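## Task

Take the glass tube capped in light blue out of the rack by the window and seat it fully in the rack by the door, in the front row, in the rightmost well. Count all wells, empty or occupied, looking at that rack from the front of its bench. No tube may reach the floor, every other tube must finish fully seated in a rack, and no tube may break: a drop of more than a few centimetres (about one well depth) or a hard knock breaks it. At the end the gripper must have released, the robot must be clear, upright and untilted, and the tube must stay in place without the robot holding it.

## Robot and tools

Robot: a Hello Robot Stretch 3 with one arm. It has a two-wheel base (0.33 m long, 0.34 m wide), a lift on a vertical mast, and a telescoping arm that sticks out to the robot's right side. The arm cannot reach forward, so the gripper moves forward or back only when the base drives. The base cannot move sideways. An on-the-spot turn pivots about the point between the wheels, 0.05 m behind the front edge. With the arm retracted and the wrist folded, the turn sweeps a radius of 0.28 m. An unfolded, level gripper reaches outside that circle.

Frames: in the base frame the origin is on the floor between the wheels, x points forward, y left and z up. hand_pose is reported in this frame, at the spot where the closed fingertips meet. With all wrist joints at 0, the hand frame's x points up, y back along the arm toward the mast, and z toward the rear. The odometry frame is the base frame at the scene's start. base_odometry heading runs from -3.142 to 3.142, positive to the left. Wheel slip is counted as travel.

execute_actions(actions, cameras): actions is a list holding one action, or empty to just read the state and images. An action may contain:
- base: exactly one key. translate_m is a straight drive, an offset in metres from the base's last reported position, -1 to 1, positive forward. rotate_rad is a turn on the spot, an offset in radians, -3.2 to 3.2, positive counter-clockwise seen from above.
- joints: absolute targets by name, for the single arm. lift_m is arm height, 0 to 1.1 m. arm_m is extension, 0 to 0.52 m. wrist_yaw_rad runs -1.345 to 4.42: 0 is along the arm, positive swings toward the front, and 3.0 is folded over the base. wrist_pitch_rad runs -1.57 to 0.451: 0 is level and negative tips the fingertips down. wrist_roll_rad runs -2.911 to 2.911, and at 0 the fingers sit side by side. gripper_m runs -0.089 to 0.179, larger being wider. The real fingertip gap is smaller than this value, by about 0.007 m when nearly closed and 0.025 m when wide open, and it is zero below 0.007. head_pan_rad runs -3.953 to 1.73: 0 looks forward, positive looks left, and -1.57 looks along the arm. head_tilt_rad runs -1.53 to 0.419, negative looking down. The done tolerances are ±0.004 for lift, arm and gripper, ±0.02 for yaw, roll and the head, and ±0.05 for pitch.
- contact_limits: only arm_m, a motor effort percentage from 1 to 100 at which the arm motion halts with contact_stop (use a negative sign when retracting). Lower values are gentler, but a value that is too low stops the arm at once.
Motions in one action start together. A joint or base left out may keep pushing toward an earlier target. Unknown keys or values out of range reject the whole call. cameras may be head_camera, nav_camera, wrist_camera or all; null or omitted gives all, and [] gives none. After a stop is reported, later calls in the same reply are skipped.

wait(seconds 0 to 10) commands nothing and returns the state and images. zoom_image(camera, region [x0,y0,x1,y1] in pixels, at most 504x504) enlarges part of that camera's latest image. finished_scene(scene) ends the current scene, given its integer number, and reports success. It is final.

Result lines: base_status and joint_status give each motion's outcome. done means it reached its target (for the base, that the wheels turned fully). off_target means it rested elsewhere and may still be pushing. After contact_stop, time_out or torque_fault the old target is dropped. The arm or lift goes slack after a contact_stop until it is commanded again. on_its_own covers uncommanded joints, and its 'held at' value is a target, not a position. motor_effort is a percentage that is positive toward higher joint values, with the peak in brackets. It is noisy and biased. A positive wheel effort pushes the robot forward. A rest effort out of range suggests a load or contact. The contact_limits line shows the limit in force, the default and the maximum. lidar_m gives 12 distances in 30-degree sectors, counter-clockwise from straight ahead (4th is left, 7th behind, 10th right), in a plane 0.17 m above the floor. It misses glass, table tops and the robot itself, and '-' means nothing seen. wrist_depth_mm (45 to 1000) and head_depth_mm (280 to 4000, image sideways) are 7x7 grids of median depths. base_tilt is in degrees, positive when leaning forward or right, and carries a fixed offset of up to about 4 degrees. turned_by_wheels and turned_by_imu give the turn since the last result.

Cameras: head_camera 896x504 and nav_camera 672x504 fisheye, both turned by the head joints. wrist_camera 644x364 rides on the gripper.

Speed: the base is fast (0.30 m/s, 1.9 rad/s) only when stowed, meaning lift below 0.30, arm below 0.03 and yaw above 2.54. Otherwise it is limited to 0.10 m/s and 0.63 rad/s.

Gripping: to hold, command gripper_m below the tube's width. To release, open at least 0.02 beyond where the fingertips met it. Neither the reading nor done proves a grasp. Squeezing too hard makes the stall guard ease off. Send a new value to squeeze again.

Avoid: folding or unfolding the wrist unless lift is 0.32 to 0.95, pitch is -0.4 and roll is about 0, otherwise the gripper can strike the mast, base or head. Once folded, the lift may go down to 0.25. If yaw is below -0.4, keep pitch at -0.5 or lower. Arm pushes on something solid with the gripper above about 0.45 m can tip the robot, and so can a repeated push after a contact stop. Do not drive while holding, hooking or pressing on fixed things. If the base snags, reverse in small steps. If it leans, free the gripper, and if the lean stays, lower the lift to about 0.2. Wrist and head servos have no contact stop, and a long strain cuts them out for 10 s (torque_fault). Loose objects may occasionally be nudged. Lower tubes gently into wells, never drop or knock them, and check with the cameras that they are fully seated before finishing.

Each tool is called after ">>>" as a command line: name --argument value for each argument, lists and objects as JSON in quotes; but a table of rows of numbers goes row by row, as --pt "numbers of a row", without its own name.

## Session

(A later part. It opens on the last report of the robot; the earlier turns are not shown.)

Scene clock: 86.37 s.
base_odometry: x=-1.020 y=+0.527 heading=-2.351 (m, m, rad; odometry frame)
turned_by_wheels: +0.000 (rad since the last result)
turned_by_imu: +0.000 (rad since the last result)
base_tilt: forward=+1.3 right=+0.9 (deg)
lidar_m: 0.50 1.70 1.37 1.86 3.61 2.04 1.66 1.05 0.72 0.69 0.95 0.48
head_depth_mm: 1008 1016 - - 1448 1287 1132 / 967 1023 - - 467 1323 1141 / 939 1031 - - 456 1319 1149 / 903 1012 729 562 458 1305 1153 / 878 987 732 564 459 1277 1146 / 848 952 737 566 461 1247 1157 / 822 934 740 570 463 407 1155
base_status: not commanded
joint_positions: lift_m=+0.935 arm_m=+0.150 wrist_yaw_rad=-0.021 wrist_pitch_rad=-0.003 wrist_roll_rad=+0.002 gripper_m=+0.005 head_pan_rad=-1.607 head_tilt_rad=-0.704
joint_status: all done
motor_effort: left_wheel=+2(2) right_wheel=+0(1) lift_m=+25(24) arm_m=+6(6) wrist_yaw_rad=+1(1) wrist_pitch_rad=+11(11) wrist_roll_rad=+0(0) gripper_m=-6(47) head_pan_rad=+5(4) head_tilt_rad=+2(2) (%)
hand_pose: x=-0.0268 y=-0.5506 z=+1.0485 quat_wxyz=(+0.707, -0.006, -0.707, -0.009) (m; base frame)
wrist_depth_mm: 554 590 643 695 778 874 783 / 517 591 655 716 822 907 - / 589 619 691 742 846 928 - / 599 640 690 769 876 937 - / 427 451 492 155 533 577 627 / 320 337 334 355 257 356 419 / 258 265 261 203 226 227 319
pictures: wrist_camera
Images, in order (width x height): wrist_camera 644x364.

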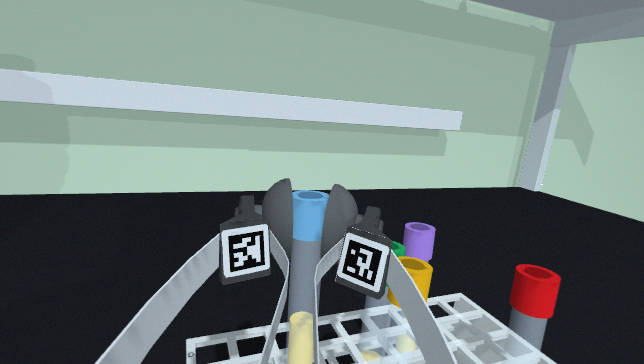

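Held. Lift clear.

>>> execute_actions --actions '[{"joints":{"lift_m":1.03}}]' --cameras '["head_camera","wrist_camera"]'

Scene clock: 88.57 s.
base_odometry: x=-1.020 y=+0.527 heading=-2.351 (m, m, rad; odometry frame)
turned_by_wheels: +0.000 (rad since the last result)
turned_by_imu: +0.000 (rad since the last result)
base_tilt: forward=+1.3 right=+0.9 (deg)
lidar_m: 0.51 1.70 1.37 1.85 3.59 2.03 1.66 1.05 0.72 0.69 0.95 0.48
head_depth_mm: - - - 556 492 1290 1139 / - - - 560 481 1318 1141 / 941 - - 551 467 1320 1144 / 905 1005 727 546 458 1304 1152 / 877 984 733 565 458 1272 1156 / 849 953 737 568 461 1243 1156 / 820 939 741 567 462 408 1148
base_status: not commanded
joint_positions: lift_m=+1.030 arm_m=+0.150 wrist_yaw_rad=-0.021 wrist_pitch_rad=-0.003 wrist_roll_rad=+0.002 gripper_m=+0.005 head_pan_rad=-1.607 head_tilt_rad=-0.704
joint_status: all done
motor_effort: left_wheel=+1(2) right_wheel=-2(1) lift_m=+25(26) arm_m=+5(6) wrist_yaw_rad=+1(1) wrist_pitch_rad=+11(11) wrist_roll_rad=+0(0) gripper_m=-5(5) head_pan_rad=+5(4) head_tilt_rad=+2(2) (%)
hand_pose: x=-0.0268 y=-0.5506 z=+1.1435 quat_wxyz=(+0.707, -0.006, -0.707, -0.009) (m; base frame)
wrist_depth_mm: 554 588 638 692 656 589 579 / 558 609 672 738 821 907 838 / 563 607 693 763 841 940 - / 601 648 719 784 882 980 - / 614 649 723 154 809 865 - / 476 496 497 526 581 600 627 / 383 396 409 410 437 456 474
pictures: head_camera (sideways: a quarter turn clockwise sets it upright), wrist_camera
Images, in order (width x height): head_camera 896x504, wrist_camera 644x364.

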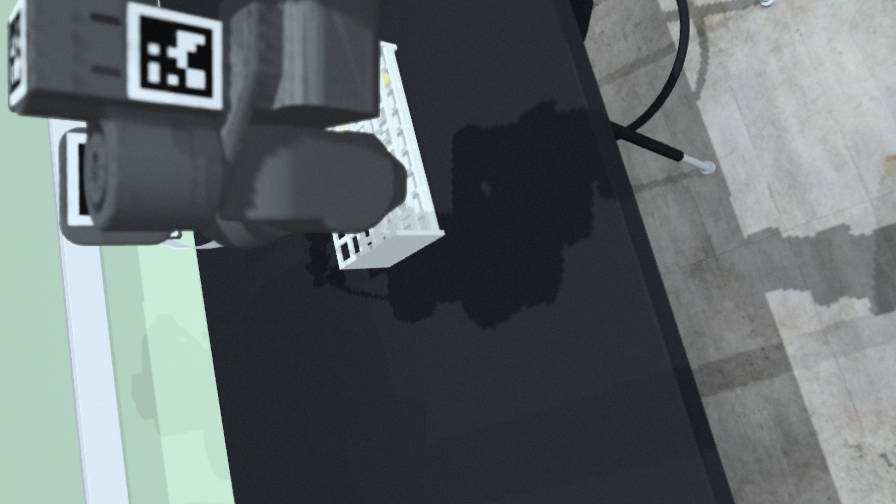

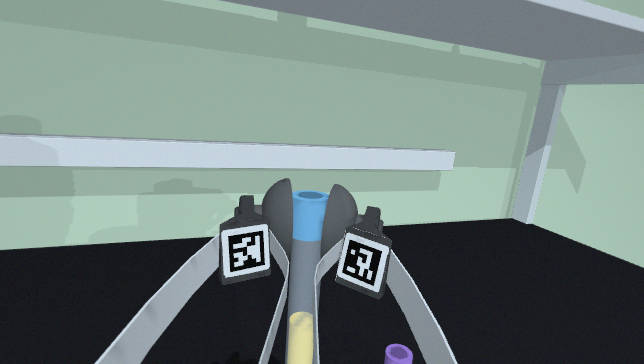

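>>> execute_actions --actions '[{"joints":{"lift_m":1.07,"arm_m":0.15}}]' --cameras '[]'

>>> execute_actions --actions '[{"joints":{"arm_m":0.0,"wrist_yaw_rad":0.0,"head_pan_rad":-1.4,"head_tilt_rad":-0.8}}]' --cameras '["head_camera","wrist_camera"]'

>>> execute_actions --actions '[{"base":{"rotate_rad":1.78},"joints":{"head_pan_rad":0.0,"head_tilt_rad":-0.4}}]' --cameras '["head_camera","nav_camera"]'

Scene clock: 91.30 s.
base_odometry: x=-1.020 y=+0.527 heading=-2.351 (m, m, rad; odometry frame)
turned_by_wheels: +0.000 (rad since the last result)
turned_by_imu: +0.000 (rad since the last result)
base_tilt: forward=+1.2 right=+1.0 (deg)
lidar_m: 0.50 1.70 1.38 1.86 3.60 2.03 1.66 1.05 0.72 0.69 0.95 0.48
head_depth_mm: - - 676 556 493 1294 1137 / - - 623 558 479 1319 1136 / - - 595 559 468 1322 1152 / 895 985 728 548 458 1302 1140 / 874 982 735 565 459 1273 1149 / 850 954 739 569 461 1248 1146 / 819 933 743 569 461 408 1161
base_status: not commanded
joint_positions: lift_m=+1.070 arm_m=+0.150 wrist_yaw_rad=-0.021 wrist_pitch_rad=-0.003 wrist_roll_rad=+0.002 gripper_m=+0.005 head_pan_rad=-1.607 head_tilt_rad=-0.704
joint_status: all done
motor_effort: left_wheel=+1(2) right_wheel=-1(1) lift_m=+25(27) arm_m=+6(5) wrist_yaw_rad=+1(1) wrist_pitch_rad=+11(11) wrist_roll_rad=+0(0) gripper_m=-5(7) head_pan_rad=+5(5) head_tilt_rad=+2(3) (%)
hand_pose: x=-0.0268 y=-0.5506 z=+1.1835 quat_wxyz=(+0.707, -0.006, -0.707, -0.009) (m; base frame)
wrist_depth_mm: 555 584 599 530 464 504 977 / 566 612 670 737 813 887 742 / 583 632 691 773 871 938 - / 553 602 690 707 876 - - / 627 667 736 155 922 970 - / 548 571 570 599 661 686 726 / 439 452 466 468 501 526 541
pictures: none
No camera images: the call's "cameras" was empty. Leave "cameras" out to get every camera's image.

Scene clock: 93.63 s.
base_odometry: x=-1.020 y=+0.527 heading=-2.351 (m, m, rad; odometry frame)
turned_by_wheels: +0.000 (rad since the last result)
turned_by_imu: +0.000 (rad since the last result)
base_tilt: forward=+1.3 right=+1.0 (deg)
lidar_m: 0.50 1.70 1.37 1.85 3.57 2.03 1.67 1.05 0.72 0.69 0.95 0.48
head_depth_mm: - - - - - 1266 1105 / 917 856 563 511 1377 1259 1113 / 919 826 627 506 446 1273 1117 / 908 830 631 511 448 1271 1114 / 896 834 634 512 439 1278 1118 / 883 848 636 514 440 1287 1131 / 873 853 643 517 432 1285 1126
base_status: not commanded
joint_positions: lift_m=+1.070 arm_m=+0.002 wrist_yaw_rad=-0.001 wrist_pitch_rad=-0.003 wrist_roll_rad=+0.002 gripper_m=+0.005 head_pan_rad=-1.407 head_tilt_rad=-0.790
joint_status: all done
joint sent to its limit — the command would take arm_m past its lower limit, so that joint was sent only as far as its limit.
motor_effort: left_wheel=+1(2) right_wheel=-2(1) lift_m=+25(25) arm_m=-7(7) wrist_yaw_rad=+2(4) wrist_pitch_rad=+11(11) wrist_roll_rad=+0(0) gripper_m=-6(6) head_pan_rad=+5(30) head_tilt_rad=-6(17) (%)
hand_pose: x=-0.0218 y=-0.4035 z=+1.1835 quat_wxyz=(+0.707, +0.001, -0.707, -0.002) (m; base frame)
wrist_depth_mm: 659 684 589 572 667 - - / 694 722 800 866 966 984 828 / 693 746 823 896 - - - / 706 759 820 836 - - - / 731 783 849 155 926 - - / 553 570 568 602 653 684 724 / 442 456 468 379 438 521 540
pictures: head_camera (sideways: a quarter turn clockwise sets it upright), wrist_camera
Images, in order (width x height): head_camera 896x504, wrist_camera 644x364.

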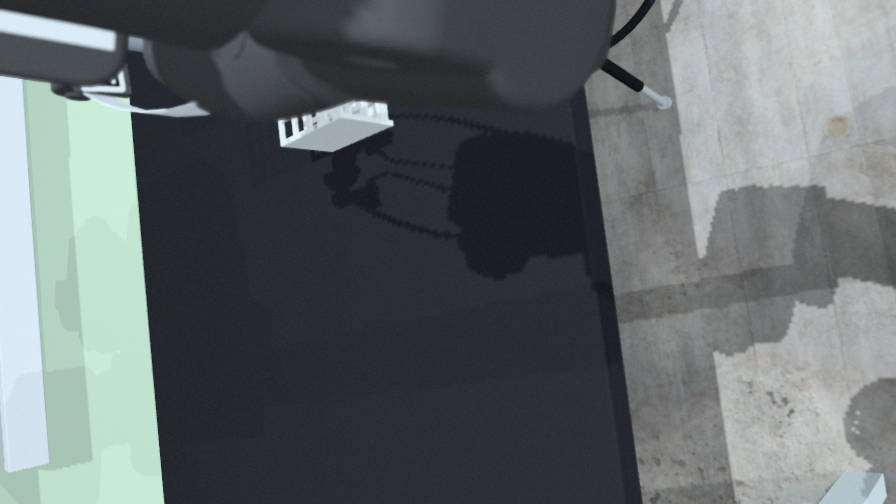

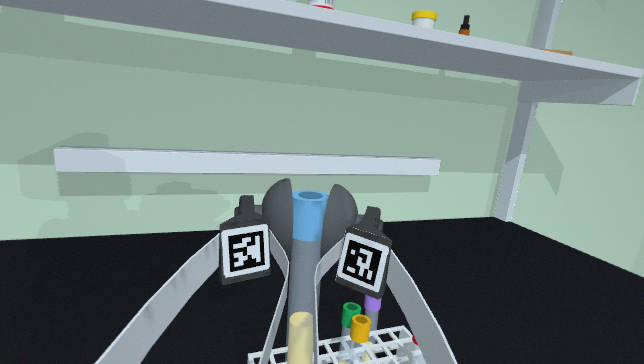

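Scene clock: 97.40 s.
base_odometry: x=-1.020 y=+0.527 heading=-0.571 (m, m, rad; odometry frame)
turned_by_wheels: +1.780 (rad since the last result)
turned_by_imu: +1.808 (rad since the last result)
base_tilt: forward=+1.3 right=+0.9 (deg)
lidar_m: 2.66 2.99 1.78 1.55 0.72 0.69 0.95 0.96 0.48 1.70 1.41 1.37
head_depth_mm: 3219 3474 2471 2508 2171 1657 1337 / 3214 3425 3686 3106 2143 1644 1333 / 3204 3335 3584 3083 2172 1641 1336 / 3144 3408 3739 3104 2153 1658 1325 / 3105 3357 3597 3130 2166 1646 1341 / 3052 3337 3583 3106 2172 1650 1331 / 3074 3272 3503 3097 2148 1654 1329
base_status: done
joint_positions: lift_m=+1.070 arm_m=+0.002 wrist_yaw_rad=-0.001 wrist_pitch_rad=-0.003 wrist_roll_rad=+0.002 gripper_m=+0.005 head_pan_rad=-0.007 head_tilt_rad=-0.408
joint_status: all done
motor_effort: left_wheel=-3(7) right_wheel=+2(7) lift_m=+25(26) arm_m=-8(7) wrist_yaw_rad=+1(2) wrist_pitch_rad=+11(11) wrist_roll_rad=+0(0) gripper_m=-7(6) head_pan_rad=+5(65) head_tilt_rad=+4(33) (%)
hand_pose: x=-0.0218 y=-0.4035 z=+1.1835 quat_wxyz=(+0.707, +0.001, -0.707, -0.002) (m; base frame)
wrist_depth_mm: - - - - - - - / - - - - - - - / - - - - - - - / - - - - - - - / - - - 155 - - - / - - - - - - - / - - - - - - -
pictures: head_camera (sideways: a quarter turn clockwise sets it upright), nav_camera (sideways: a quarter turn counterclockwise sets it upright)
Images, in order (width x height): head_camera 896x504, nav_camera 672x504.

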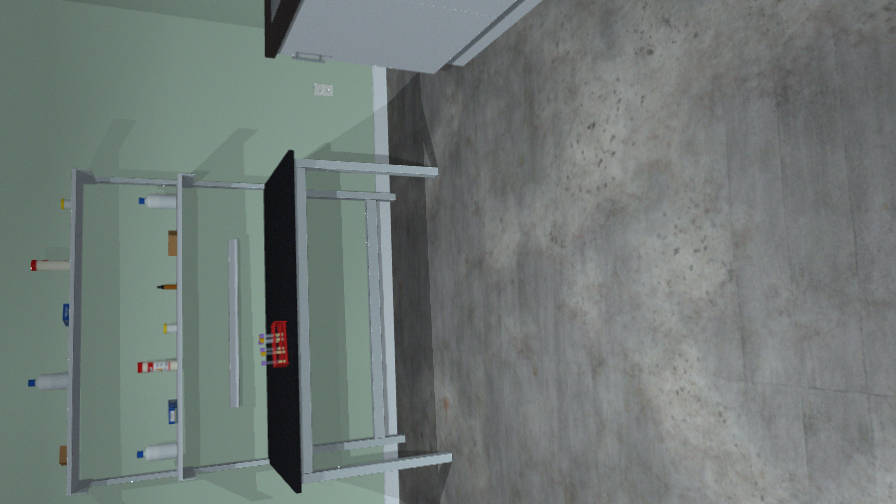

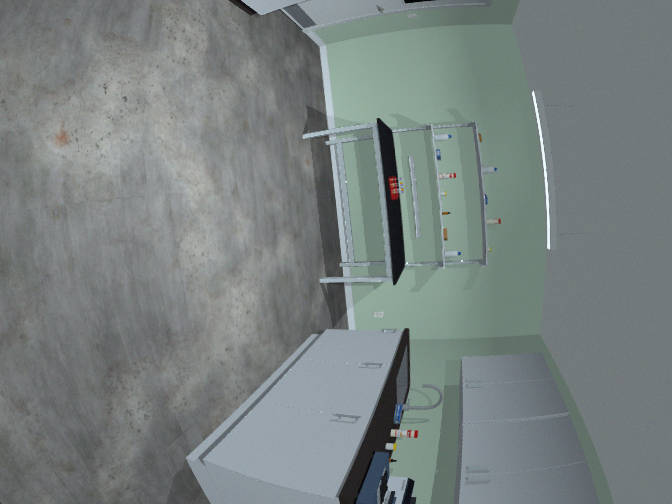

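>>> execute_actions --actions '[{"base":{"translate_m":1.0}}]' --cameras '[]'

>>> execute_actions --actions '[{"base":{"translate_m":1.0},"joints":{"head_tilt_rad":-0.6}}]' --cameras '["head_camera","nav_camera"]'

Scene clock: 109.43 s.
base_odometry: x=-0.178 y=-0.013 heading=-0.571 (m, m, rad; odometry frame)
turned_by_wheels: +0.000 (rad since the last result)
turned_by_imu: +0.004 (rad since the last result)
base_tilt: forward=+1.3 right=+0.9 (deg)
lidar_m: 2.03 2.10 1.97 1.80 1.80 1.74 1.94 1.31 1.69 0.94 0.94 1.16
head_depth_mm: 2358 2528 2796 2923 2152 1659 1341 / 2339 2520 2725 2912 2171 1646 1337 / 2308 2504 2627 2789 2159 1641 1332 / 2277 2485 2328 2833 2152 1646 1332 / 2268 2472 2294 2831 2154 1647 1332 / 2242 2408 2277 2748 2147 1648 1331 / 2232 2376 2313 2759 2148 1647 1334
base_status: done
joint_positions: lift_m=+1.070 arm_m=+0.002 wrist_yaw_rad=-0.001 wrist_pitch_rad=-0.003 wrist_roll_rad=+0.002 gripper_m=+0.005 head_pan_rad=-0.007 head_tilt_rad=-0.408
joint_status: not commanded
motor_effort: left_wheel=-2(4) right_wheel=+1(7) lift_m=+24(25) arm_m=-7(7) wrist_yaw_rad=+2(2) wrist_pitch_rad=+11(11) wrist_roll_rad=+0(0) gripper_m=-5(6) head_pan_rad=+4(5) head_tilt_rad=+4(5) (%)
hand_pose: x=-0.0218 y=-0.4035 z=+1.1835 quat_wxyz=(+0.707, +0.001, -0.707, -0.002) (m; base frame)
wrist_depth_mm: 967 877 907 910 - - - / - - - - - - - / - - 975 - - - - / - 961 954 - - - - / 734 776 791 155 - - - / 711 711 763 - - - - / 730 746 783 - - - -
pictures: none
No camera images: the call's "cameras" was empty. Leave "cameras" out to get every camera's image.

Scene clock: 120.50 s.
base_odometry: x=+0.663 y=-0.553 heading=-0.571 (m, m, rad; odometry frame)
turned_by_wheels: +0.000 (rad since the last result)
turned_by_imu: +0.004 (rad since the last result)
base_tilt: forward=+1.3 right=+1.0 (deg)
lidar_m: 1.04 1.61 1.37 1.95 1.97 2.38 2.29 1.33 0.85 0.78 0.78 0.96
head_depth_mm: 1472 1627 1842 2077 1728 1421 1197 / 1432 1616 1372 1235 1623 1412 1201 / 1409 1595 1284 1998 1725 1415 1196 / 1406 1591 1290 1945 1743 1419 1196 / 1395 1545 1299 1921 1751 1418 1206 / 1379 1526 1303 1879 1734 1437 1203 / 1374 1504 1304 1063 1736 1421 1202
base_status: done
joint_positions: lift_m=+1.070 arm_m=+0.002 wrist_yaw_rad=-0.001 wrist_pitch_rad=-0.003 wrist_roll_rad=+0.002 gripper_m=+0.005 head_pan_rad=-0.007 head_tilt_rad=-0.592
joint_status: all done
motor_effort: left_wheel=-2(4) right_wheel=+2(7) lift_m=+25(26) arm_m=-7(8) wrist_yaw_rad=+2(2) wrist_pitch_rad=+11(11) wrist_roll_rad=+0(0) gripper_m=-5(5) head_pan_rad=+5(5) head_tilt_rad=-5(24) (%)
hand_pose: x=-0.0218 y=-0.4035 z=+1.1835 quat_wxyz=(+0.707, +0.001, -0.707, -0.002) (m; base frame)
wrist_depth_mm: 947 785 746 770 793 818 829 / 989 - - - - - 955 / - - - - - - - / - - - - - - 996 / 815 967 - 154 944 936 822 / 557 585 579 615 674 698 736 / 566 578 608 628 658 707 740
pictures: head_camera (sideways: a quarter turn clockwise sets it upright), nav_camera (sideways: a quarter turn counterclockwise sets it upright)
Images, in order (width x height): head_camera 896x504, nav_camera 672x504.

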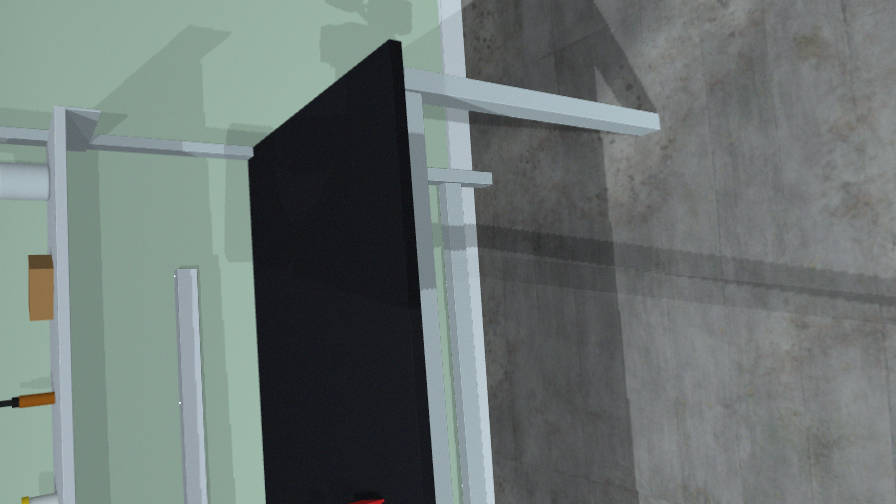

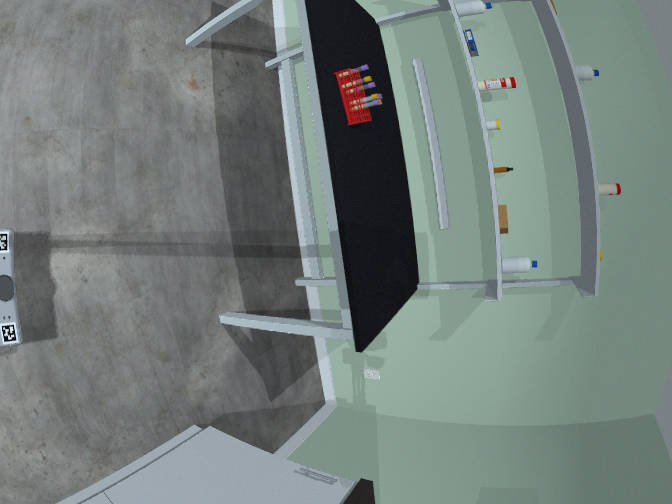

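>>> execute_actions --actions '[{"base":{"translate_m":0.6}}]' --cameras '[]'

>>> execute_actions --actions '[{"base":{"rotate_rad":1.64},"joints":{"head_pan_rad":-1.2,"head_tilt_rad":-0.7}}]'

Scene clock: 128.27 s.
base_odometry: x=+1.168 y=-0.877 heading=-0.571 (m, m, rad; odometry frame)
turned_by_wheels: +0.000 (rad since the last result)
turned_by_imu: +0.002 (rad since the last result)
base_tilt: forward=+1.2 right=+0.9 (deg)
lidar_m: 1.01 1.02 1.24 1.15 2.32 2.67 3.27 1.16 0.75 0.68 1.29 0.47
head_depth_mm: 929 1051 1193 1334 711 595 775 / 871 1011 1144 917 713 582 1189 / 760 1031 1147 922 712 583 1199 / 889 1018 1134 920 714 585 1175 / 737 1008 1120 926 717 584 1167 / 775 1002 1114 927 717 585 1144 / 857 993 1114 927 718 585 1148
base_status: done
joint_positions: lift_m=+1.070 arm_m=+0.002 wrist_yaw_rad=-0.001 wrist_pitch_rad=-0.003 wrist_roll_rad=+0.002 gripper_m=+0.005 head_pan_rad=-0.007 head_tilt_rad=-0.592
joint_status: not commanded
motor_effort: left_wheel=-2(4) right_wheel=+2(7) lift_m=+24(25) arm_m=-8(7) wrist_yaw_rad=+1(2) wrist_pitch_rad=+11(11) wrist_roll_rad=+0(0) gripper_m=-5(6) head_pan_rad=+5(4) head_tilt_rad=-5(4) (%)
hand_pose: x=-0.0218 y=-0.4035 z=+1.1835 quat_wxyz=(+0.707, +0.001, -0.707, -0.002) (m; base frame)
wrist_depth_mm: 891 900 798 682 687 720 762 / 922 944 965 - - - 1000 / 958 979 - - - - - / 961 - - - - - - / - - - 155 - - 981 / - - 578 628 - 818 729 / - - 491 505 530 559 587
pictures: none
No camera images: the call's "cameras" was empty. Leave "cameras" out to get every camera's image.

Scene clock: 131.80 s.
base_odometry: x=+1.168 y=-0.877 heading=+1.069 (m, m, rad; odometry frame)
turned_by_wheels: +1.640 (rad since the last result)
turned_by_imu: +1.665 (rad since the last result)
base_tilt: forward=+1.2 right=+0.9 (deg)
lidar_m: 1.15 2.12 2.68 3.28 1.06 0.73 0.68 1.31 0.47 1.01 1.03 1.30
head_depth_mm: 892 961 1037 797 645 557 1140 / 921 1001 1043 798 648 571 1146 / 958 1040 1047 800 649 1244 1141 / 992 1080 1046 804 651 1271 1154 / 1031 1141 1053 805 652 1311 1155 / 1075 1219 1068 811 655 1339 1163 / 1121 1284 1067 751 676 1345 1153
base_status: done
joint_positions: lift_m=+1.070 arm_m=+0.002 wrist_yaw_rad=-0.001 wrist_pitch_rad=-0.003 wrist_roll_rad=+0.002 gripper_m=+0.005 head_pan_rad=-1.193 head_tilt_rad=-0.691
joint_status: all done
motor_effort: left_wheel=-2(7) right_wheel=+3(5) lift_m=+25(25) arm_m=-7(7) wrist_yaw_rad=+2(2) wrist_pitch_rad=+11(11) wrist_roll_rad=+0(0) gripper_m=-6(5) head_pan_rad=-5(64) head_tilt_rad=-6(18) (%)
hand_pose: x=-0.0217 y=-0.4035 z=+1.1835 quat_wxyz=(+0.707, +0.001, -0.707, -0.002) (m; base frame)
wrist_depth_mm: 783 812 803 816 840 843 865 / 658 800 822 850 856 867 910 / 855 859 859 885 703 927 941 / 869 875 904 898 913 938 954 / 904 936 830 155 967 - - / 800 835 837 899 - - - / 647 669 682 689 738 - -
pictures: head_camera (sideways: a quarter turn clockwise sets it upright), nav_camera (sideways: a quarter turn counterclockwise sets it upright), wrist_camera
Images, in order (width x height): head_camera 896x504, nav_camera 672x504, wrist_camera 644x364.

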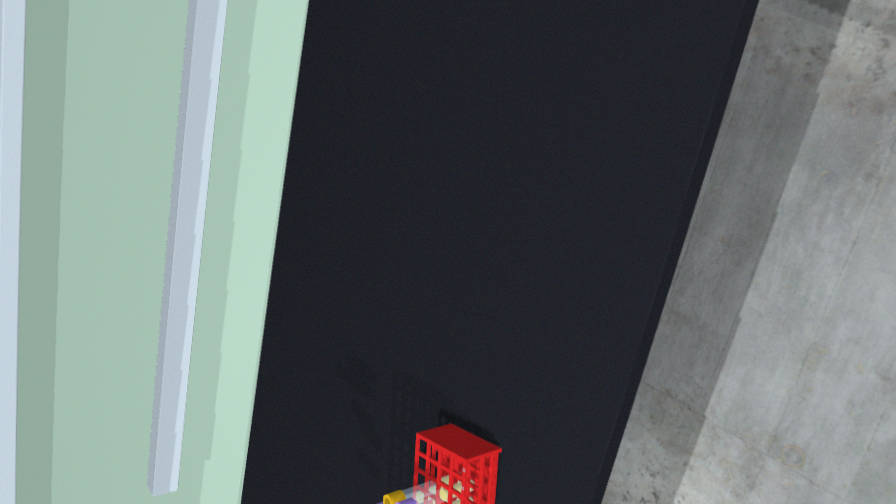

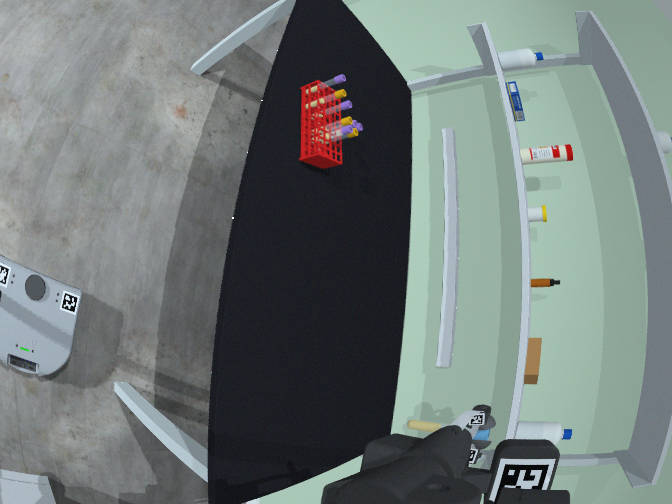

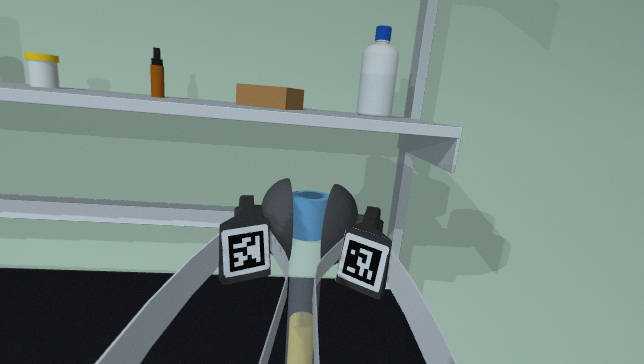

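>>> execute_actions --actions '[{"base":{"rotate_rad":0.35}}]' --cameras '[]'

>>> execute_actions --actions '[{"base":{"translate_m":0.38}}]' --cameras '[]'

>>> execute_actions --actions '[{"base":{"rotate_rad":-0.27},"joints":{"head_pan_rad":-1.45,"head_tilt_rad":-0.8}}]'

Scene clock: 134.40 s.
base_odometry: x=+1.168 y=-0.877 heading=+1.419 (m, m, rad; odometry frame)
turned_by_wheels: +0.350 (rad since the last result)
turned_by_imu: +0.355 (rad since the last result)
base_tilt: forward=+1.2 right=+0.9 (deg)
lidar_m: 2.12 2.38 3.20 1.36 0.79 0.68 0.68 0.47 1.02 1.01 1.16 1.15
head_depth_mm: 984 1057 1036 795 645 553 1147 / 1061 1158 1039 797 646 586 1147 / 1138 1273 1045 802 649 1305 1147 / 1239 1361 1050 776 689 1333 1152 / 1328 1431 1061 779 1474 1338 1152 / 1487 1661 1061 811 1602 1359 1160 / 1669 1982 1069 905 1563 1344 1163
base_status: done
joint_positions: lift_m=+1.070 arm_m=+0.002 wrist_yaw_rad=-0.001 wrist_pitch_rad=-0.003 wrist_roll_rad=+0.002 gripper_m=+0.005 head_pan_rad=-1.193 head_tilt_rad=-0.691
joint_status: not commanded
motor_effort: left_wheel=-2(7) right_wheel=+3(7) lift_m=+25(25) arm_m=-7(7) wrist_yaw_rad=+2(1) wrist_pitch_rad=+11(11) wrist_roll_rad=+0(0) gripper_m=-5(6) head_pan_rad=-5(5) head_tilt_rad=-5(6) (%)
hand_pose: x=-0.0217 y=-0.4035 z=+1.1835 quat_wxyz=(+0.707, +0.001, -0.707, -0.002) (m; base frame)
wrist_depth_mm: - 981 933 870 813 750 699 / 829 835 969 880 834 788 599 / - - - 906 646 684 609 / - - - 927 892 813 727 / - - - 155 868 834 774 / 829 842 832 892 897 861 802 / 650 667 691 677 717 757 809
pictures: none
No camera images: the call's "cameras" was empty. Leave "cameras" out to get every camera's image.

Scene clock: 139.27 s.
base_odometry: x=+1.226 y=-0.502 heading=+1.419 (m, m, rad; odometry frame)
turned_by_wheels: +0.000 (rad since the last result)
turned_by_imu: +0.001 (rad since the last result)
base_tilt: forward=+1.3 right=+0.9 (deg)
lidar_m: 1.74 1.95 2.98 2.80 1.22 1.05 1.05 0.81 1.10 1.11 0.85 0.87
head_depth_mm: 1072 1196 1036 768 645 1305 1140 / 1157 1262 1041 774 686 1330 1146 / 1228 1324 1044 803 1462 1328 1149 / 1354 1543 1051 803 1550 1342 1150 / 1482 1701 1054 868 1597 1346 1150 / 1637 1898 2094 1014 1479 1344 1159 / 1837 2135 2382 1929 1609 1351 1157
base_status: done
joint_positions: lift_m=+1.070 arm_m=+0.002 wrist_yaw_rad=-0.001 wrist_pitch_rad=-0.003 wrist_roll_rad=+0.002 gripper_m=+0.005 head_pan_rad=-1.193 head_tilt_rad=-0.691
joint_status: not commanded
motor_effort: left_wheel=-3(4) right_wheel=+1(6) lift_m=+25(25) arm_m=-7(7) wrist_yaw_rad=+2(1) wrist_pitch_rad=+11(11) wrist_roll_rad=+0(0) gripper_m=-6(6) head_pan_rad=-5(5) head_tilt_rad=-5(6) (%)
hand_pose: x=-0.0217 y=-0.4035 z=+1.1835 quat_wxyz=(+0.707, +0.001, -0.707, -0.002) (m; base frame)
wrist_depth_mm: - - - 935 894 846 789 / - 831 - 983 910 841 812 / - - - 990 927 859 659 / - - - - 958 906 837 / - - - 155 973 914 860 / - 853 832 902 960 945 887 / 636 675 693 680 731 773 807
pictures: none
No camera images: the call's "cameras" was empty. Leave "cameras" out to get every camera's image.

Scene clock: 140.83 s.
base_odometry: x=+1.226 y=-0.502 heading=+1.149 (m, m, rad; odometry frame)
turned_by_wheels: -0.270 (rad since the last result)
turned_by_imu: -0.274 (rad since the last result)
base_tilt: forward=+1.3 right=+1.0 (deg)
lidar_m: 1.73 1.74 2.36 2.79 1.50 1.09 1.05 0.81 1.15 1.10 1.14 0.85
head_depth_mm: - - - - 1386 1261 1109 / 987 - - - 1409 1268 1111 / 1006 1127 886 715 1399 1272 1108 / 1016 1144 887 700 1420 1276 1117 / 1044 1177 899 703 1450 1281 1122 / 1064 1191 899 726 1457 1284 1128 / 1125 1206 906 728 1505 1288 1133
base_status: done
joint_positions: lift_m=+1.070 arm_m=+0.002 wrist_yaw_rad=-0.001 wrist_pitch_rad=-0.003 wrist_roll_rad=+0.002 gripper_m=+0.005 head_pan_rad=-1.443 head_tilt_rad=-0.790
joint_status: all done
motor_effort: left_wheel=+2(9) right_wheel=-1(5) lift_m=+25(25) arm_m=-8(8) wrist_yaw_rad=+1(1) wrist_pitch_rad=+11(11) wrist_roll_rad=+0(0) gripper_m=-5(7) head_pan_rad=-5(34) head_tilt_rad=-6(18) (%)
hand_pose: x=-0.0217 y=-0.4035 z=+1.1835 quat_wxyz=(+0.707, +0.001, -0.707, -0.002) (m; base frame)
wrist_depth_mm: 924 929 918 900 906 910 897 / 875 932 968 969 976 933 935 / 988 988 977 981 967 803 851 / - - - - - 991 989 / - - - 155 - - - / 804 824 845 898 976 993 - / 642 668 673 684 738 772 837
pictures: head_camera (sideways: a quarter turn clockwise sets it upright), nav_camera (sideways: a quarter turn counterclockwise sets it upright), wrist_camera
Images, in order (width x height): head_camera 896x504, nav_camera 672x504, wrist_camera 644x364.

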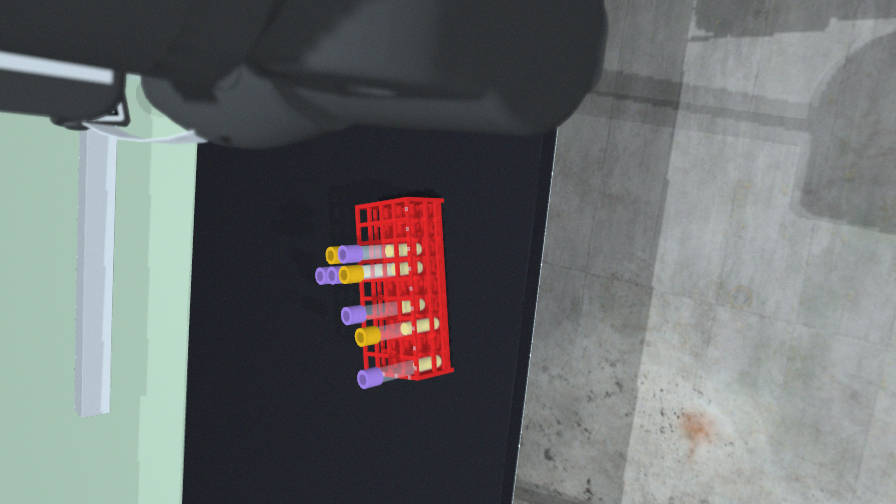

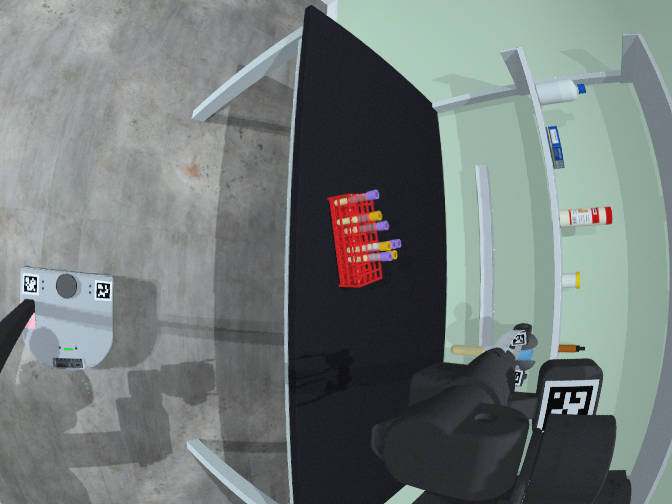

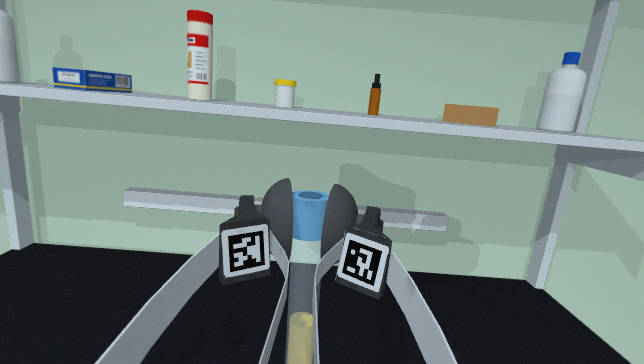

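>>> execute_actions --actions '[{"joints":{"lift_m":1.01,"head_pan_rad":-1.57,"head_tilt_rad":-0.85}}]' --cameras '["head_camera","wrist_camera"]'

Scene clock: 143.57 s.
base_odometry: x=+1.226 y=-0.502 heading=+1.149 (m, m, rad; odometry frame)
turned_by_wheels: +0.000 (rad since the last result)
turned_by_imu: +0.000 (rad since the last result)
base_tilt: forward=+1.3 right=+0.9 (deg)
lidar_m: 1.74 1.75 2.37 2.81 1.50 1.09 1.05 0.81 1.15 1.10 1.14 0.85
head_depth_mm: 997 1023 - - - 1214 1096 / 981 - - - - 1238 1102 / 993 - - - - 1250 1116 / 1017 1055 833 685 1444 1244 1106 / 1023 1060 810 690 1442 1261 1116 / 1032 1068 841 677 1449 1261 1115 / 1035 1083 847 693 1459 1271 1114
base_status: not commanded
joint_positions: lift_m=+1.010 arm_m=+0.002 wrist_yaw_rad=-0.001 wrist_pitch_rad=-0.003 wrist_roll_rad=+0.002 gripper_m=+0.005 head_pan_rad=-1.563 head_tilt_rad=-0.839
joint_status: all done
motor_effort: left_wheel=+2(2) right_wheel=-2(1) lift_m=+15(20) arm_m=-7(7) wrist_yaw_rad=+2(1) wrist_pitch_rad=+11(11) wrist_roll_rad=+0(0) gripper_m=-5(5) head_pan_rad=-5(22) head_tilt_rad=-6(15) (%)
hand_pose: x=-0.0217 y=-0.4035 z=+1.1241 quat_wxyz=(+0.707, +0.001, -0.707, -0.002) (m; base frame)
wrist_depth_mm: 915 920 917 913 907 909 896 / 961 968 941 917 927 922 901 / 987 992 - 999 973 979 837 / - - - - 993 - 994 / 913 988 - 155 - - - / 711 742 725 800 853 889 - / 570 577 602 603 638 675 682
pictures: head_camera (sideways: a quarter turn clockwise sets it upright), wrist_camera
Images, in order (width x height): head_camera 896x504, wrist_camera 644x364.

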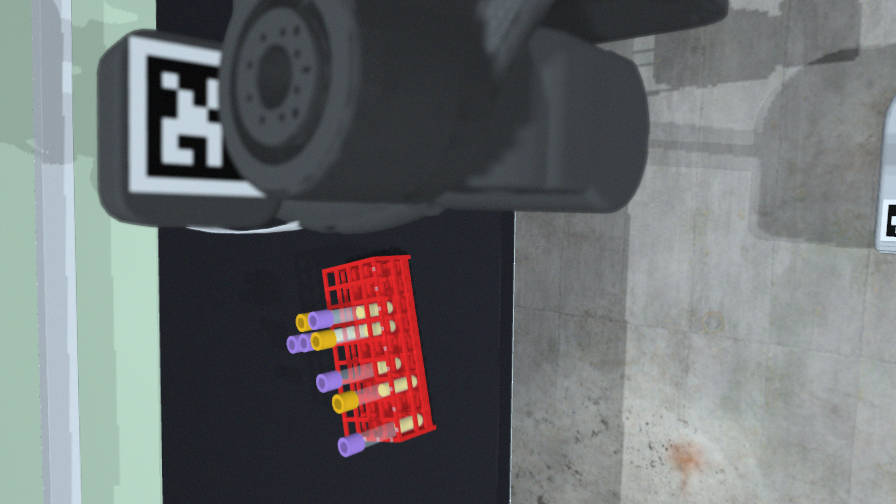

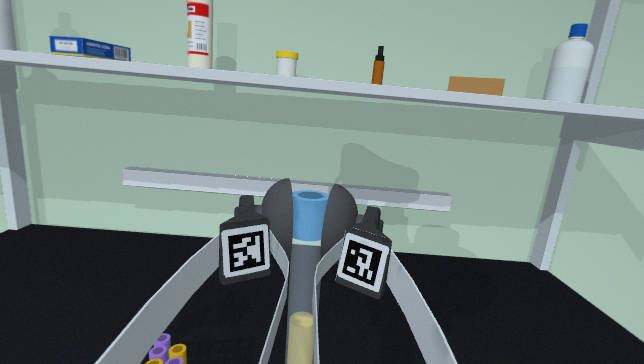

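>>> execute_actions --actions '[{"joints":{"wrist_yaw_rad":0.4,"head_pan_rad":-1.57,"head_tilt_rad":-0.85}}]' --cameras '["head_camera","wrist_camera"]'

Scene clock: 146.20 s.
base_odometry: x=+1.226 y=-0.502 heading=+1.149 (m, m, rad; odometry frame)
turned_by_wheels: +0.000 (rad since the last result)
turned_by_imu: +0.000 (rad since the last result)
base_tilt: forward=+1.2 right=+0.9 (deg)
lidar_m: 1.74 1.74 2.37 2.80 1.50 1.09 1.05 0.81 1.15 1.10 1.14 0.85
head_depth_mm: 998 1070 - - 1348 1228 1092 / 1004 1076 - - - 1243 1103 / 1005 - - - - 1245 1111 / 1007 - - - 1443 1245 1108 / 1019 - 803 688 1450 1266 1108 / 1031 1033 839 680 1448 1267 1111 / 1039 1087 845 695 1447 1260 1111
base_status: not commanded
joint_positions: lift_m=+1.010 arm_m=+0.002 wrist_yaw_rad=+0.397 wrist_pitch_rad=-0.003 wrist_roll_rad=+0.002 gripper_m=+0.005 head_pan_rad=-1.563 head_tilt_rad=-0.839
joint_status: all done
motor_effort: left_wheel=+2(3) right_wheel=-2(1) lift_m=+15(16) arm_m=-7(7) wrist_yaw_rad=+3(4) wrist_pitch_rad=+11(11) wrist_roll_rad=+0(0) gripper_m=-6(6) head_pan_rad=-5(5) head_tilt_rad=-7(5) (%)
hand_pose: x=+0.0777 y=-0.3835 z=+1.1241 quat_wxyz=(+0.693, +0.141, -0.693, +0.138) (m; base frame)
wrist_depth_mm: - - - - 909 836 759 / - - - - 767 823 767 / - - - - 952 873 787 / - - - - 969 885 820 / - - - 155 989 878 791 / 715 724 738 757 871 870 856 / 564 578 610 577 647 672 699
pictures: head_camera (sideways: a quarter turn clockwise sets it upright), wrist_camera
Images, in order (width x height): head_camera 896x504, wrist_camera 644x364.

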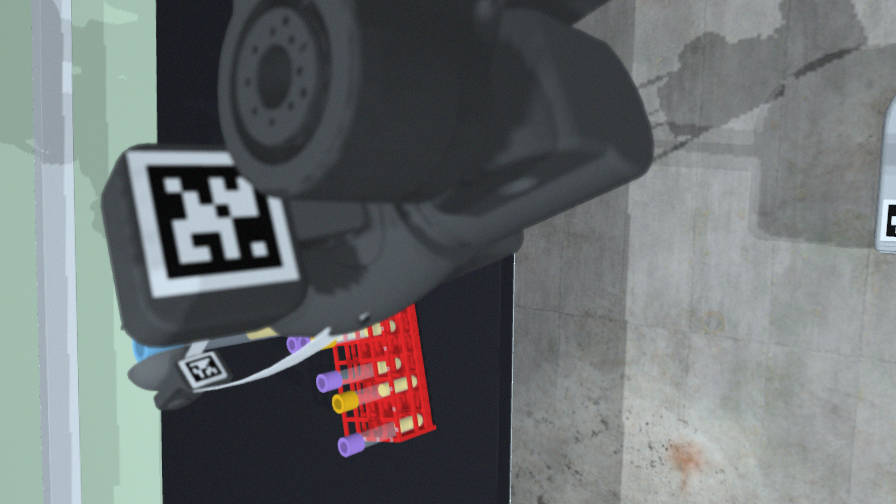

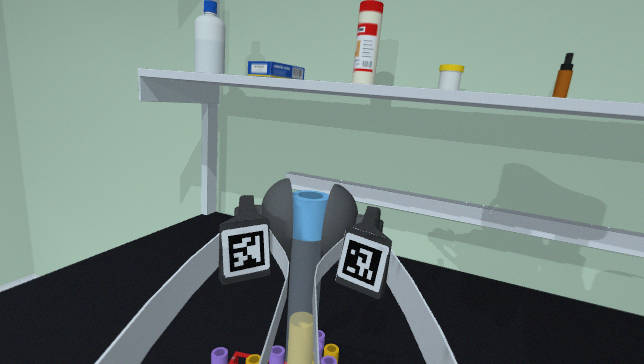

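>>> execute_actions --actions '[{"joints":{"wrist_yaw_rad":-0.1}}]' --cameras '["head_camera"]'

>>> zoom_image --camera "head_camera" --region '[280, 230, 460, 410]'

Scene clock: 149.30 s.
base_odometry: x=+1.226 y=-0.502 heading=+1.149 (m, m, rad; odometry frame)
turned_by_wheels: +0.000 (rad since the last result)
turned_by_imu: +0.000 (rad since the last result)
base_tilt: forward=+1.2 right=+1.0 (deg)
lidar_m: 1.73 1.74 2.36 2.80 1.50 1.09 1.05 0.81 1.15 1.10 1.14 0.85
head_depth_mm: 979 - - - - 1211 1097 / 983 - - - - 1242 1096 / 1000 - - - - 1243 1110 / 1016 1053 831 685 1446 1248 1105 / 1029 1058 809 688 1442 1254 1110 / 1032 1071 838 677 1466 1259 1107 / 1038 1082 845 695 1463 1260 1118
base_status: not commanded
joint_positions: lift_m=+1.010 arm_m=+0.002 wrist_yaw_rad=-0.097 wrist_pitch_rad=-0.003 wrist_roll_rad=+0.002 gripper_m=+0.005 head_pan_rad=-1.563 head_tilt_rad=-0.839
joint_status: all done
motor_effort: left_wheel=+3(2) right_wheel=-2(2) lift_m=+16(15) arm_m=-7(7) wrist_yaw_rad=-2(3) wrist_pitch_rad=+11(11) wrist_roll_rad=+0(0) gripper_m=-5(6) head_pan_rad=-5(5) head_tilt_rad=-6(7) (%)
hand_pose: x=-0.0464 y=-0.4023 z=+1.1241 quat_wxyz=(+0.706, -0.033, -0.707, -0.036) (m; base frame)
wrist_depth_mm: 857 865 907 917 922 952 992 / 893 905 913 942 953 911 - / 937 971 986 975 - - 823 / 968 959 974 - - - - / 970 - - 155 - - - / 706 727 722 796 858 874 - / 561 584 612 596 650 673 720
pictures: head_camera (sideways: a quarter turn clockwise sets it upright)
Images, in order (width x height): head_camera 896x504.

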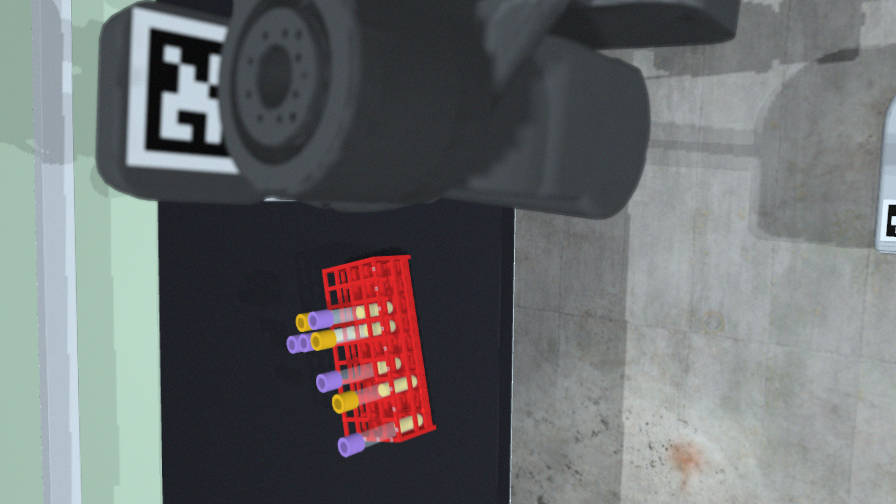

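Region (280, 230, 460, 410) of head_camera's 896x504 image, scaled by 2.800, with more detail than that image has.

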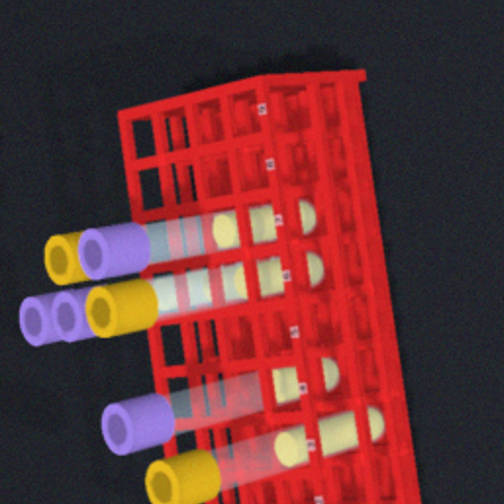

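>>> execute_actions --actions '[{"base":{"translate_m":-0.167}}]' --cameras '[]'

>>> execute_actions --actions '[{"joints":{"wrist_yaw_rad":1.0,"head_pan_rad":-1.4,"head_tilt_rad":-0.85}}]' --cameras '["head_camera","wrist_camera"]'

Scene clock: 153.73 s.
base_odometry: x=+1.157 y=-0.654 heading=+1.149 (m, m, rad; odometry frame)
turned_by_wheels: +0.000 (rad since the last result)
turned_by_imu: +0.000 (rad since the last result)
base_tilt: forward=+1.3 right=+0.9 (deg)
lidar_m: 1.91 1.92 2.58 2.79 1.25 0.91 0.88 0.68 0.69 1.11 1.14 1.00
head_depth_mm: 1012 - - - - 1203 1096 / 982 - - - - 1240 1095 / 999 - - - - 1251 1109 / 1018 1057 829 684 1443 1250 1105 / 1021 1059 832 689 1439 1251 1113 / 1031 1078 838 690 1445 1259 1109 / 1038 1086 731 696 1455 1268 1115
base_status: done
joint_positions: lift_m=+1.010 arm_m=+0.002 wrist_yaw_rad=-0.098 wrist_pitch_rad=-0.003 wrist_roll_rad=+0.002 gripper_m=+0.005 head_pan_rad=-1.563 head_tilt_rad=-0.839
joint_status: not commanded
motor_effort: left_wheel=+1(5) right_wheel=-2(7) lift_m=+16(16) arm_m=-7(7) wrist_yaw_rad=-2(2) wrist_pitch_rad=+11(11) wrist_roll_rad=+0(0) gripper_m=-6(6) head_pan_rad=-5(4) head_tilt_rad=-7(7) (%)
hand_pose: x=-0.0465 y=-0.4023 z=+1.1241 quat_wxyz=(+0.706, -0.033, -0.707, -0.036) (m; base frame)
wrist_depth_mm: 856 869 905 935 906 969 971 / 876 909 922 944 806 984 - / 933 952 965 981 986 964 - / 919 989 969 - - - - / 976 - - 154 - - - / 705 743 723 781 852 - - / 568 588 601 597 647 673 -
pictures: none
No camera images: the call's "cameras" was empty. Leave "cameras" out to get every camera's image.

Scene clock: 155.27 s.
base_odometry: x=+1.157 y=-0.654 heading=+1.149 (m, m, rad; odometry frame)
turned_by_wheels: +0.000 (rad since the last result)
turned_by_imu: +0.000 (rad since the last result)
base_tilt: forward=+1.4 right=+0.9 (deg)
lidar_m: 1.90 1.91 2.59 2.78 1.26 0.92 0.88 0.68 0.69 1.11 1.14 1.00
head_depth_mm: 973 1030 - - - 1212 1094 / 997 1041 821 - - 1243 1095 / 1015 1084 808 - 1371 1245 1103 / 1040 - - - 1398 1252 1109 / 1063 1182 - - 1440 1249 1110 / 1078 1120 718 712 1452 1264 1115 / 1165 1127 742 734 1461 1266 1109
base_status: not commanded
joint_positions: lift_m=+1.010 arm_m=+0.002 wrist_yaw_rad=+0.997 wrist_pitch_rad=-0.003 wrist_roll_rad=+0.002 gripper_m=+0.005 head_pan_rad=-1.407 head_tilt_rad=-0.839
joint_status: all done
motor_effort: left_wheel=+3(2) right_wheel=-2(2) lift_m=+16(15) arm_m=-6(7) wrist_yaw_rad=+3(4) wrist_pitch_rad=+11(11) wrist_roll_rad=+0(0) gripper_m=-6(6) head_pan_rad=+5(25) head_tilt_rad=-7(6) (%)
hand_pose: x=+0.1938 y=-0.2863 z=+1.1241 quat_wxyz=(+0.621, +0.340, -0.621, +0.337) (m; base frame)
wrist_depth_mm: - - - - - - 786 / - - - - - 972 791 / - - - - - - 818 / - - - - - - 855 / - - - 154 - - 814 / - - 783 785 857 879 836 / - - - 573 550 676 706
pictures: head_camera (sideways: a quarter turn clockwise sets it upright), wrist_camera
Images, in order (width x height): head_camera 896x504, wrist_camera 644x364.

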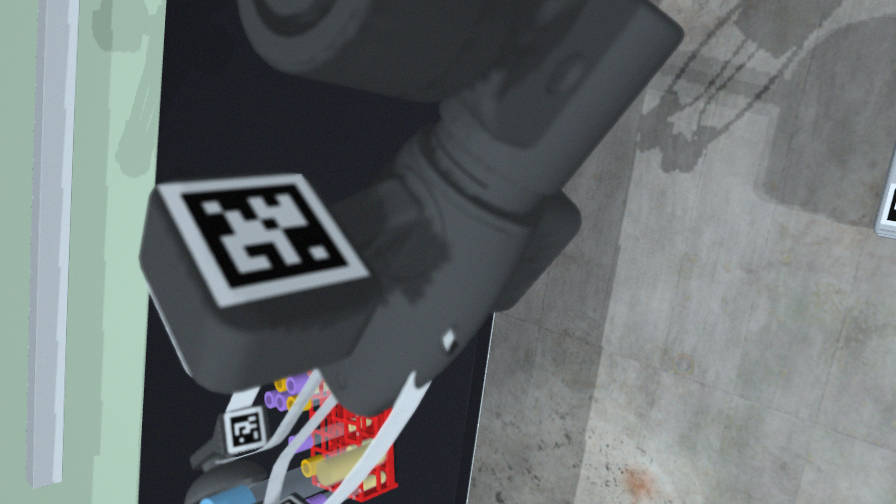

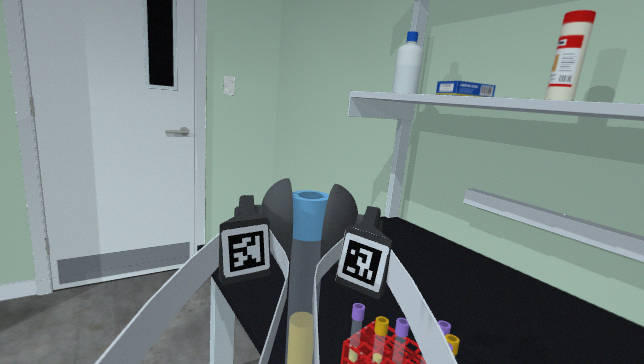

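>>> execute_actions --actions '[{"base":{"translate_m":0.075},"joints":{"arm_m":0.085}}]' --cameras '["head_camera","wrist_camera"]'

Scene clock: 158.53 s.
base_odometry: x=+1.188 y=-0.586 heading=+1.149 (m, m, rad; odometry frame)
turned_by_wheels: +0.000 (rad since the last result)
turned_by_imu: +0.001 (rad since the last result)
base_tilt: forward=+1.3 right=+0.9 (deg)
lidar_m: 1.82 1.84 2.49 3.10 1.37 0.99 0.96 0.73 1.16 1.11 1.14 0.93
head_depth_mm: 960 - - 642 1383 1233 1096 / 998 1038 - 662 1404 1249 1097 / 1003 - - 666 1437 1241 1097 / 1027 - - 685 1434 1250 1111 / 1059 1146 739 706 1442 1253 1110 / 1078 1013 734 724 1456 1258 1114 / 1159 1001 845 733 1459 1265 1119
base_status: done
joint_positions: lift_m=+1.010 arm_m=+0.085 wrist_yaw_rad=+0.998 wrist_pitch_rad=-0.003 wrist_roll_rad=+0.002 gripper_m=+0.005 head_pan_rad=-1.407 head_tilt_rad=-0.839
joint_status: all done
motor_effort: left_wheel=+2(10) right_wheel=-2(4) lift_m=+16(16) arm_m=+6(3) wrist_yaw_rad=+2(3) wrist_pitch_rad=+11(11) wrist_roll_rad=+0(0) gripper_m=-6(5) head_pan_rad=+5(5) head_tilt_rad=-6(6) (%)
hand_pose: x=+0.1939 y=-0.3683 z=+1.1241 quat_wxyz=(+0.621, +0.340, -0.620, +0.337) (m; base frame)
wrist_depth_mm: - - - - - 937 716 / - - - - - 882 716 / - - - - - 965 751 / - - - - - 950 769 / - - - 154 - 942 739 / - - 727 781 874 897 786 / - - 621 605 645 673 697
pictures: head_camera (sideways: a quarter turn clockwise sets it upright), wrist_camera
Images, in order (width x height): head_camera 896x504, wrist_camera 644x364.

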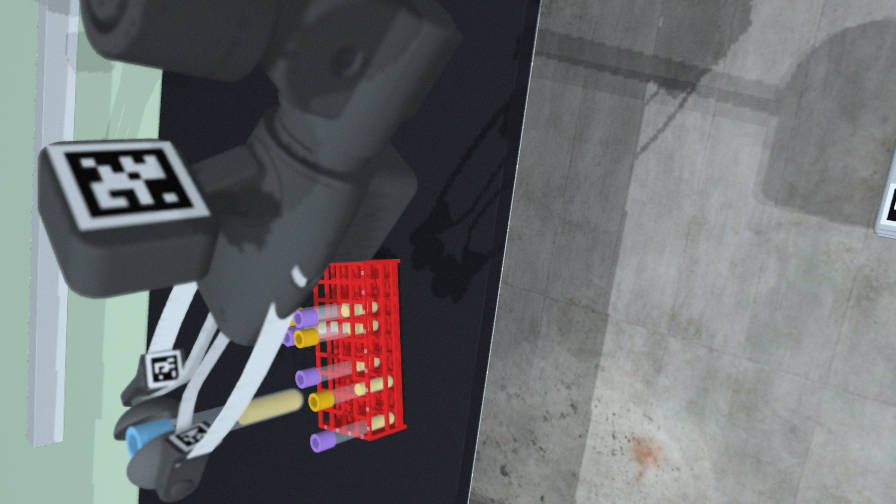

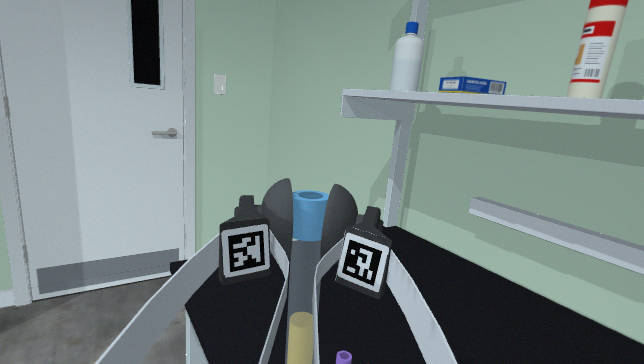

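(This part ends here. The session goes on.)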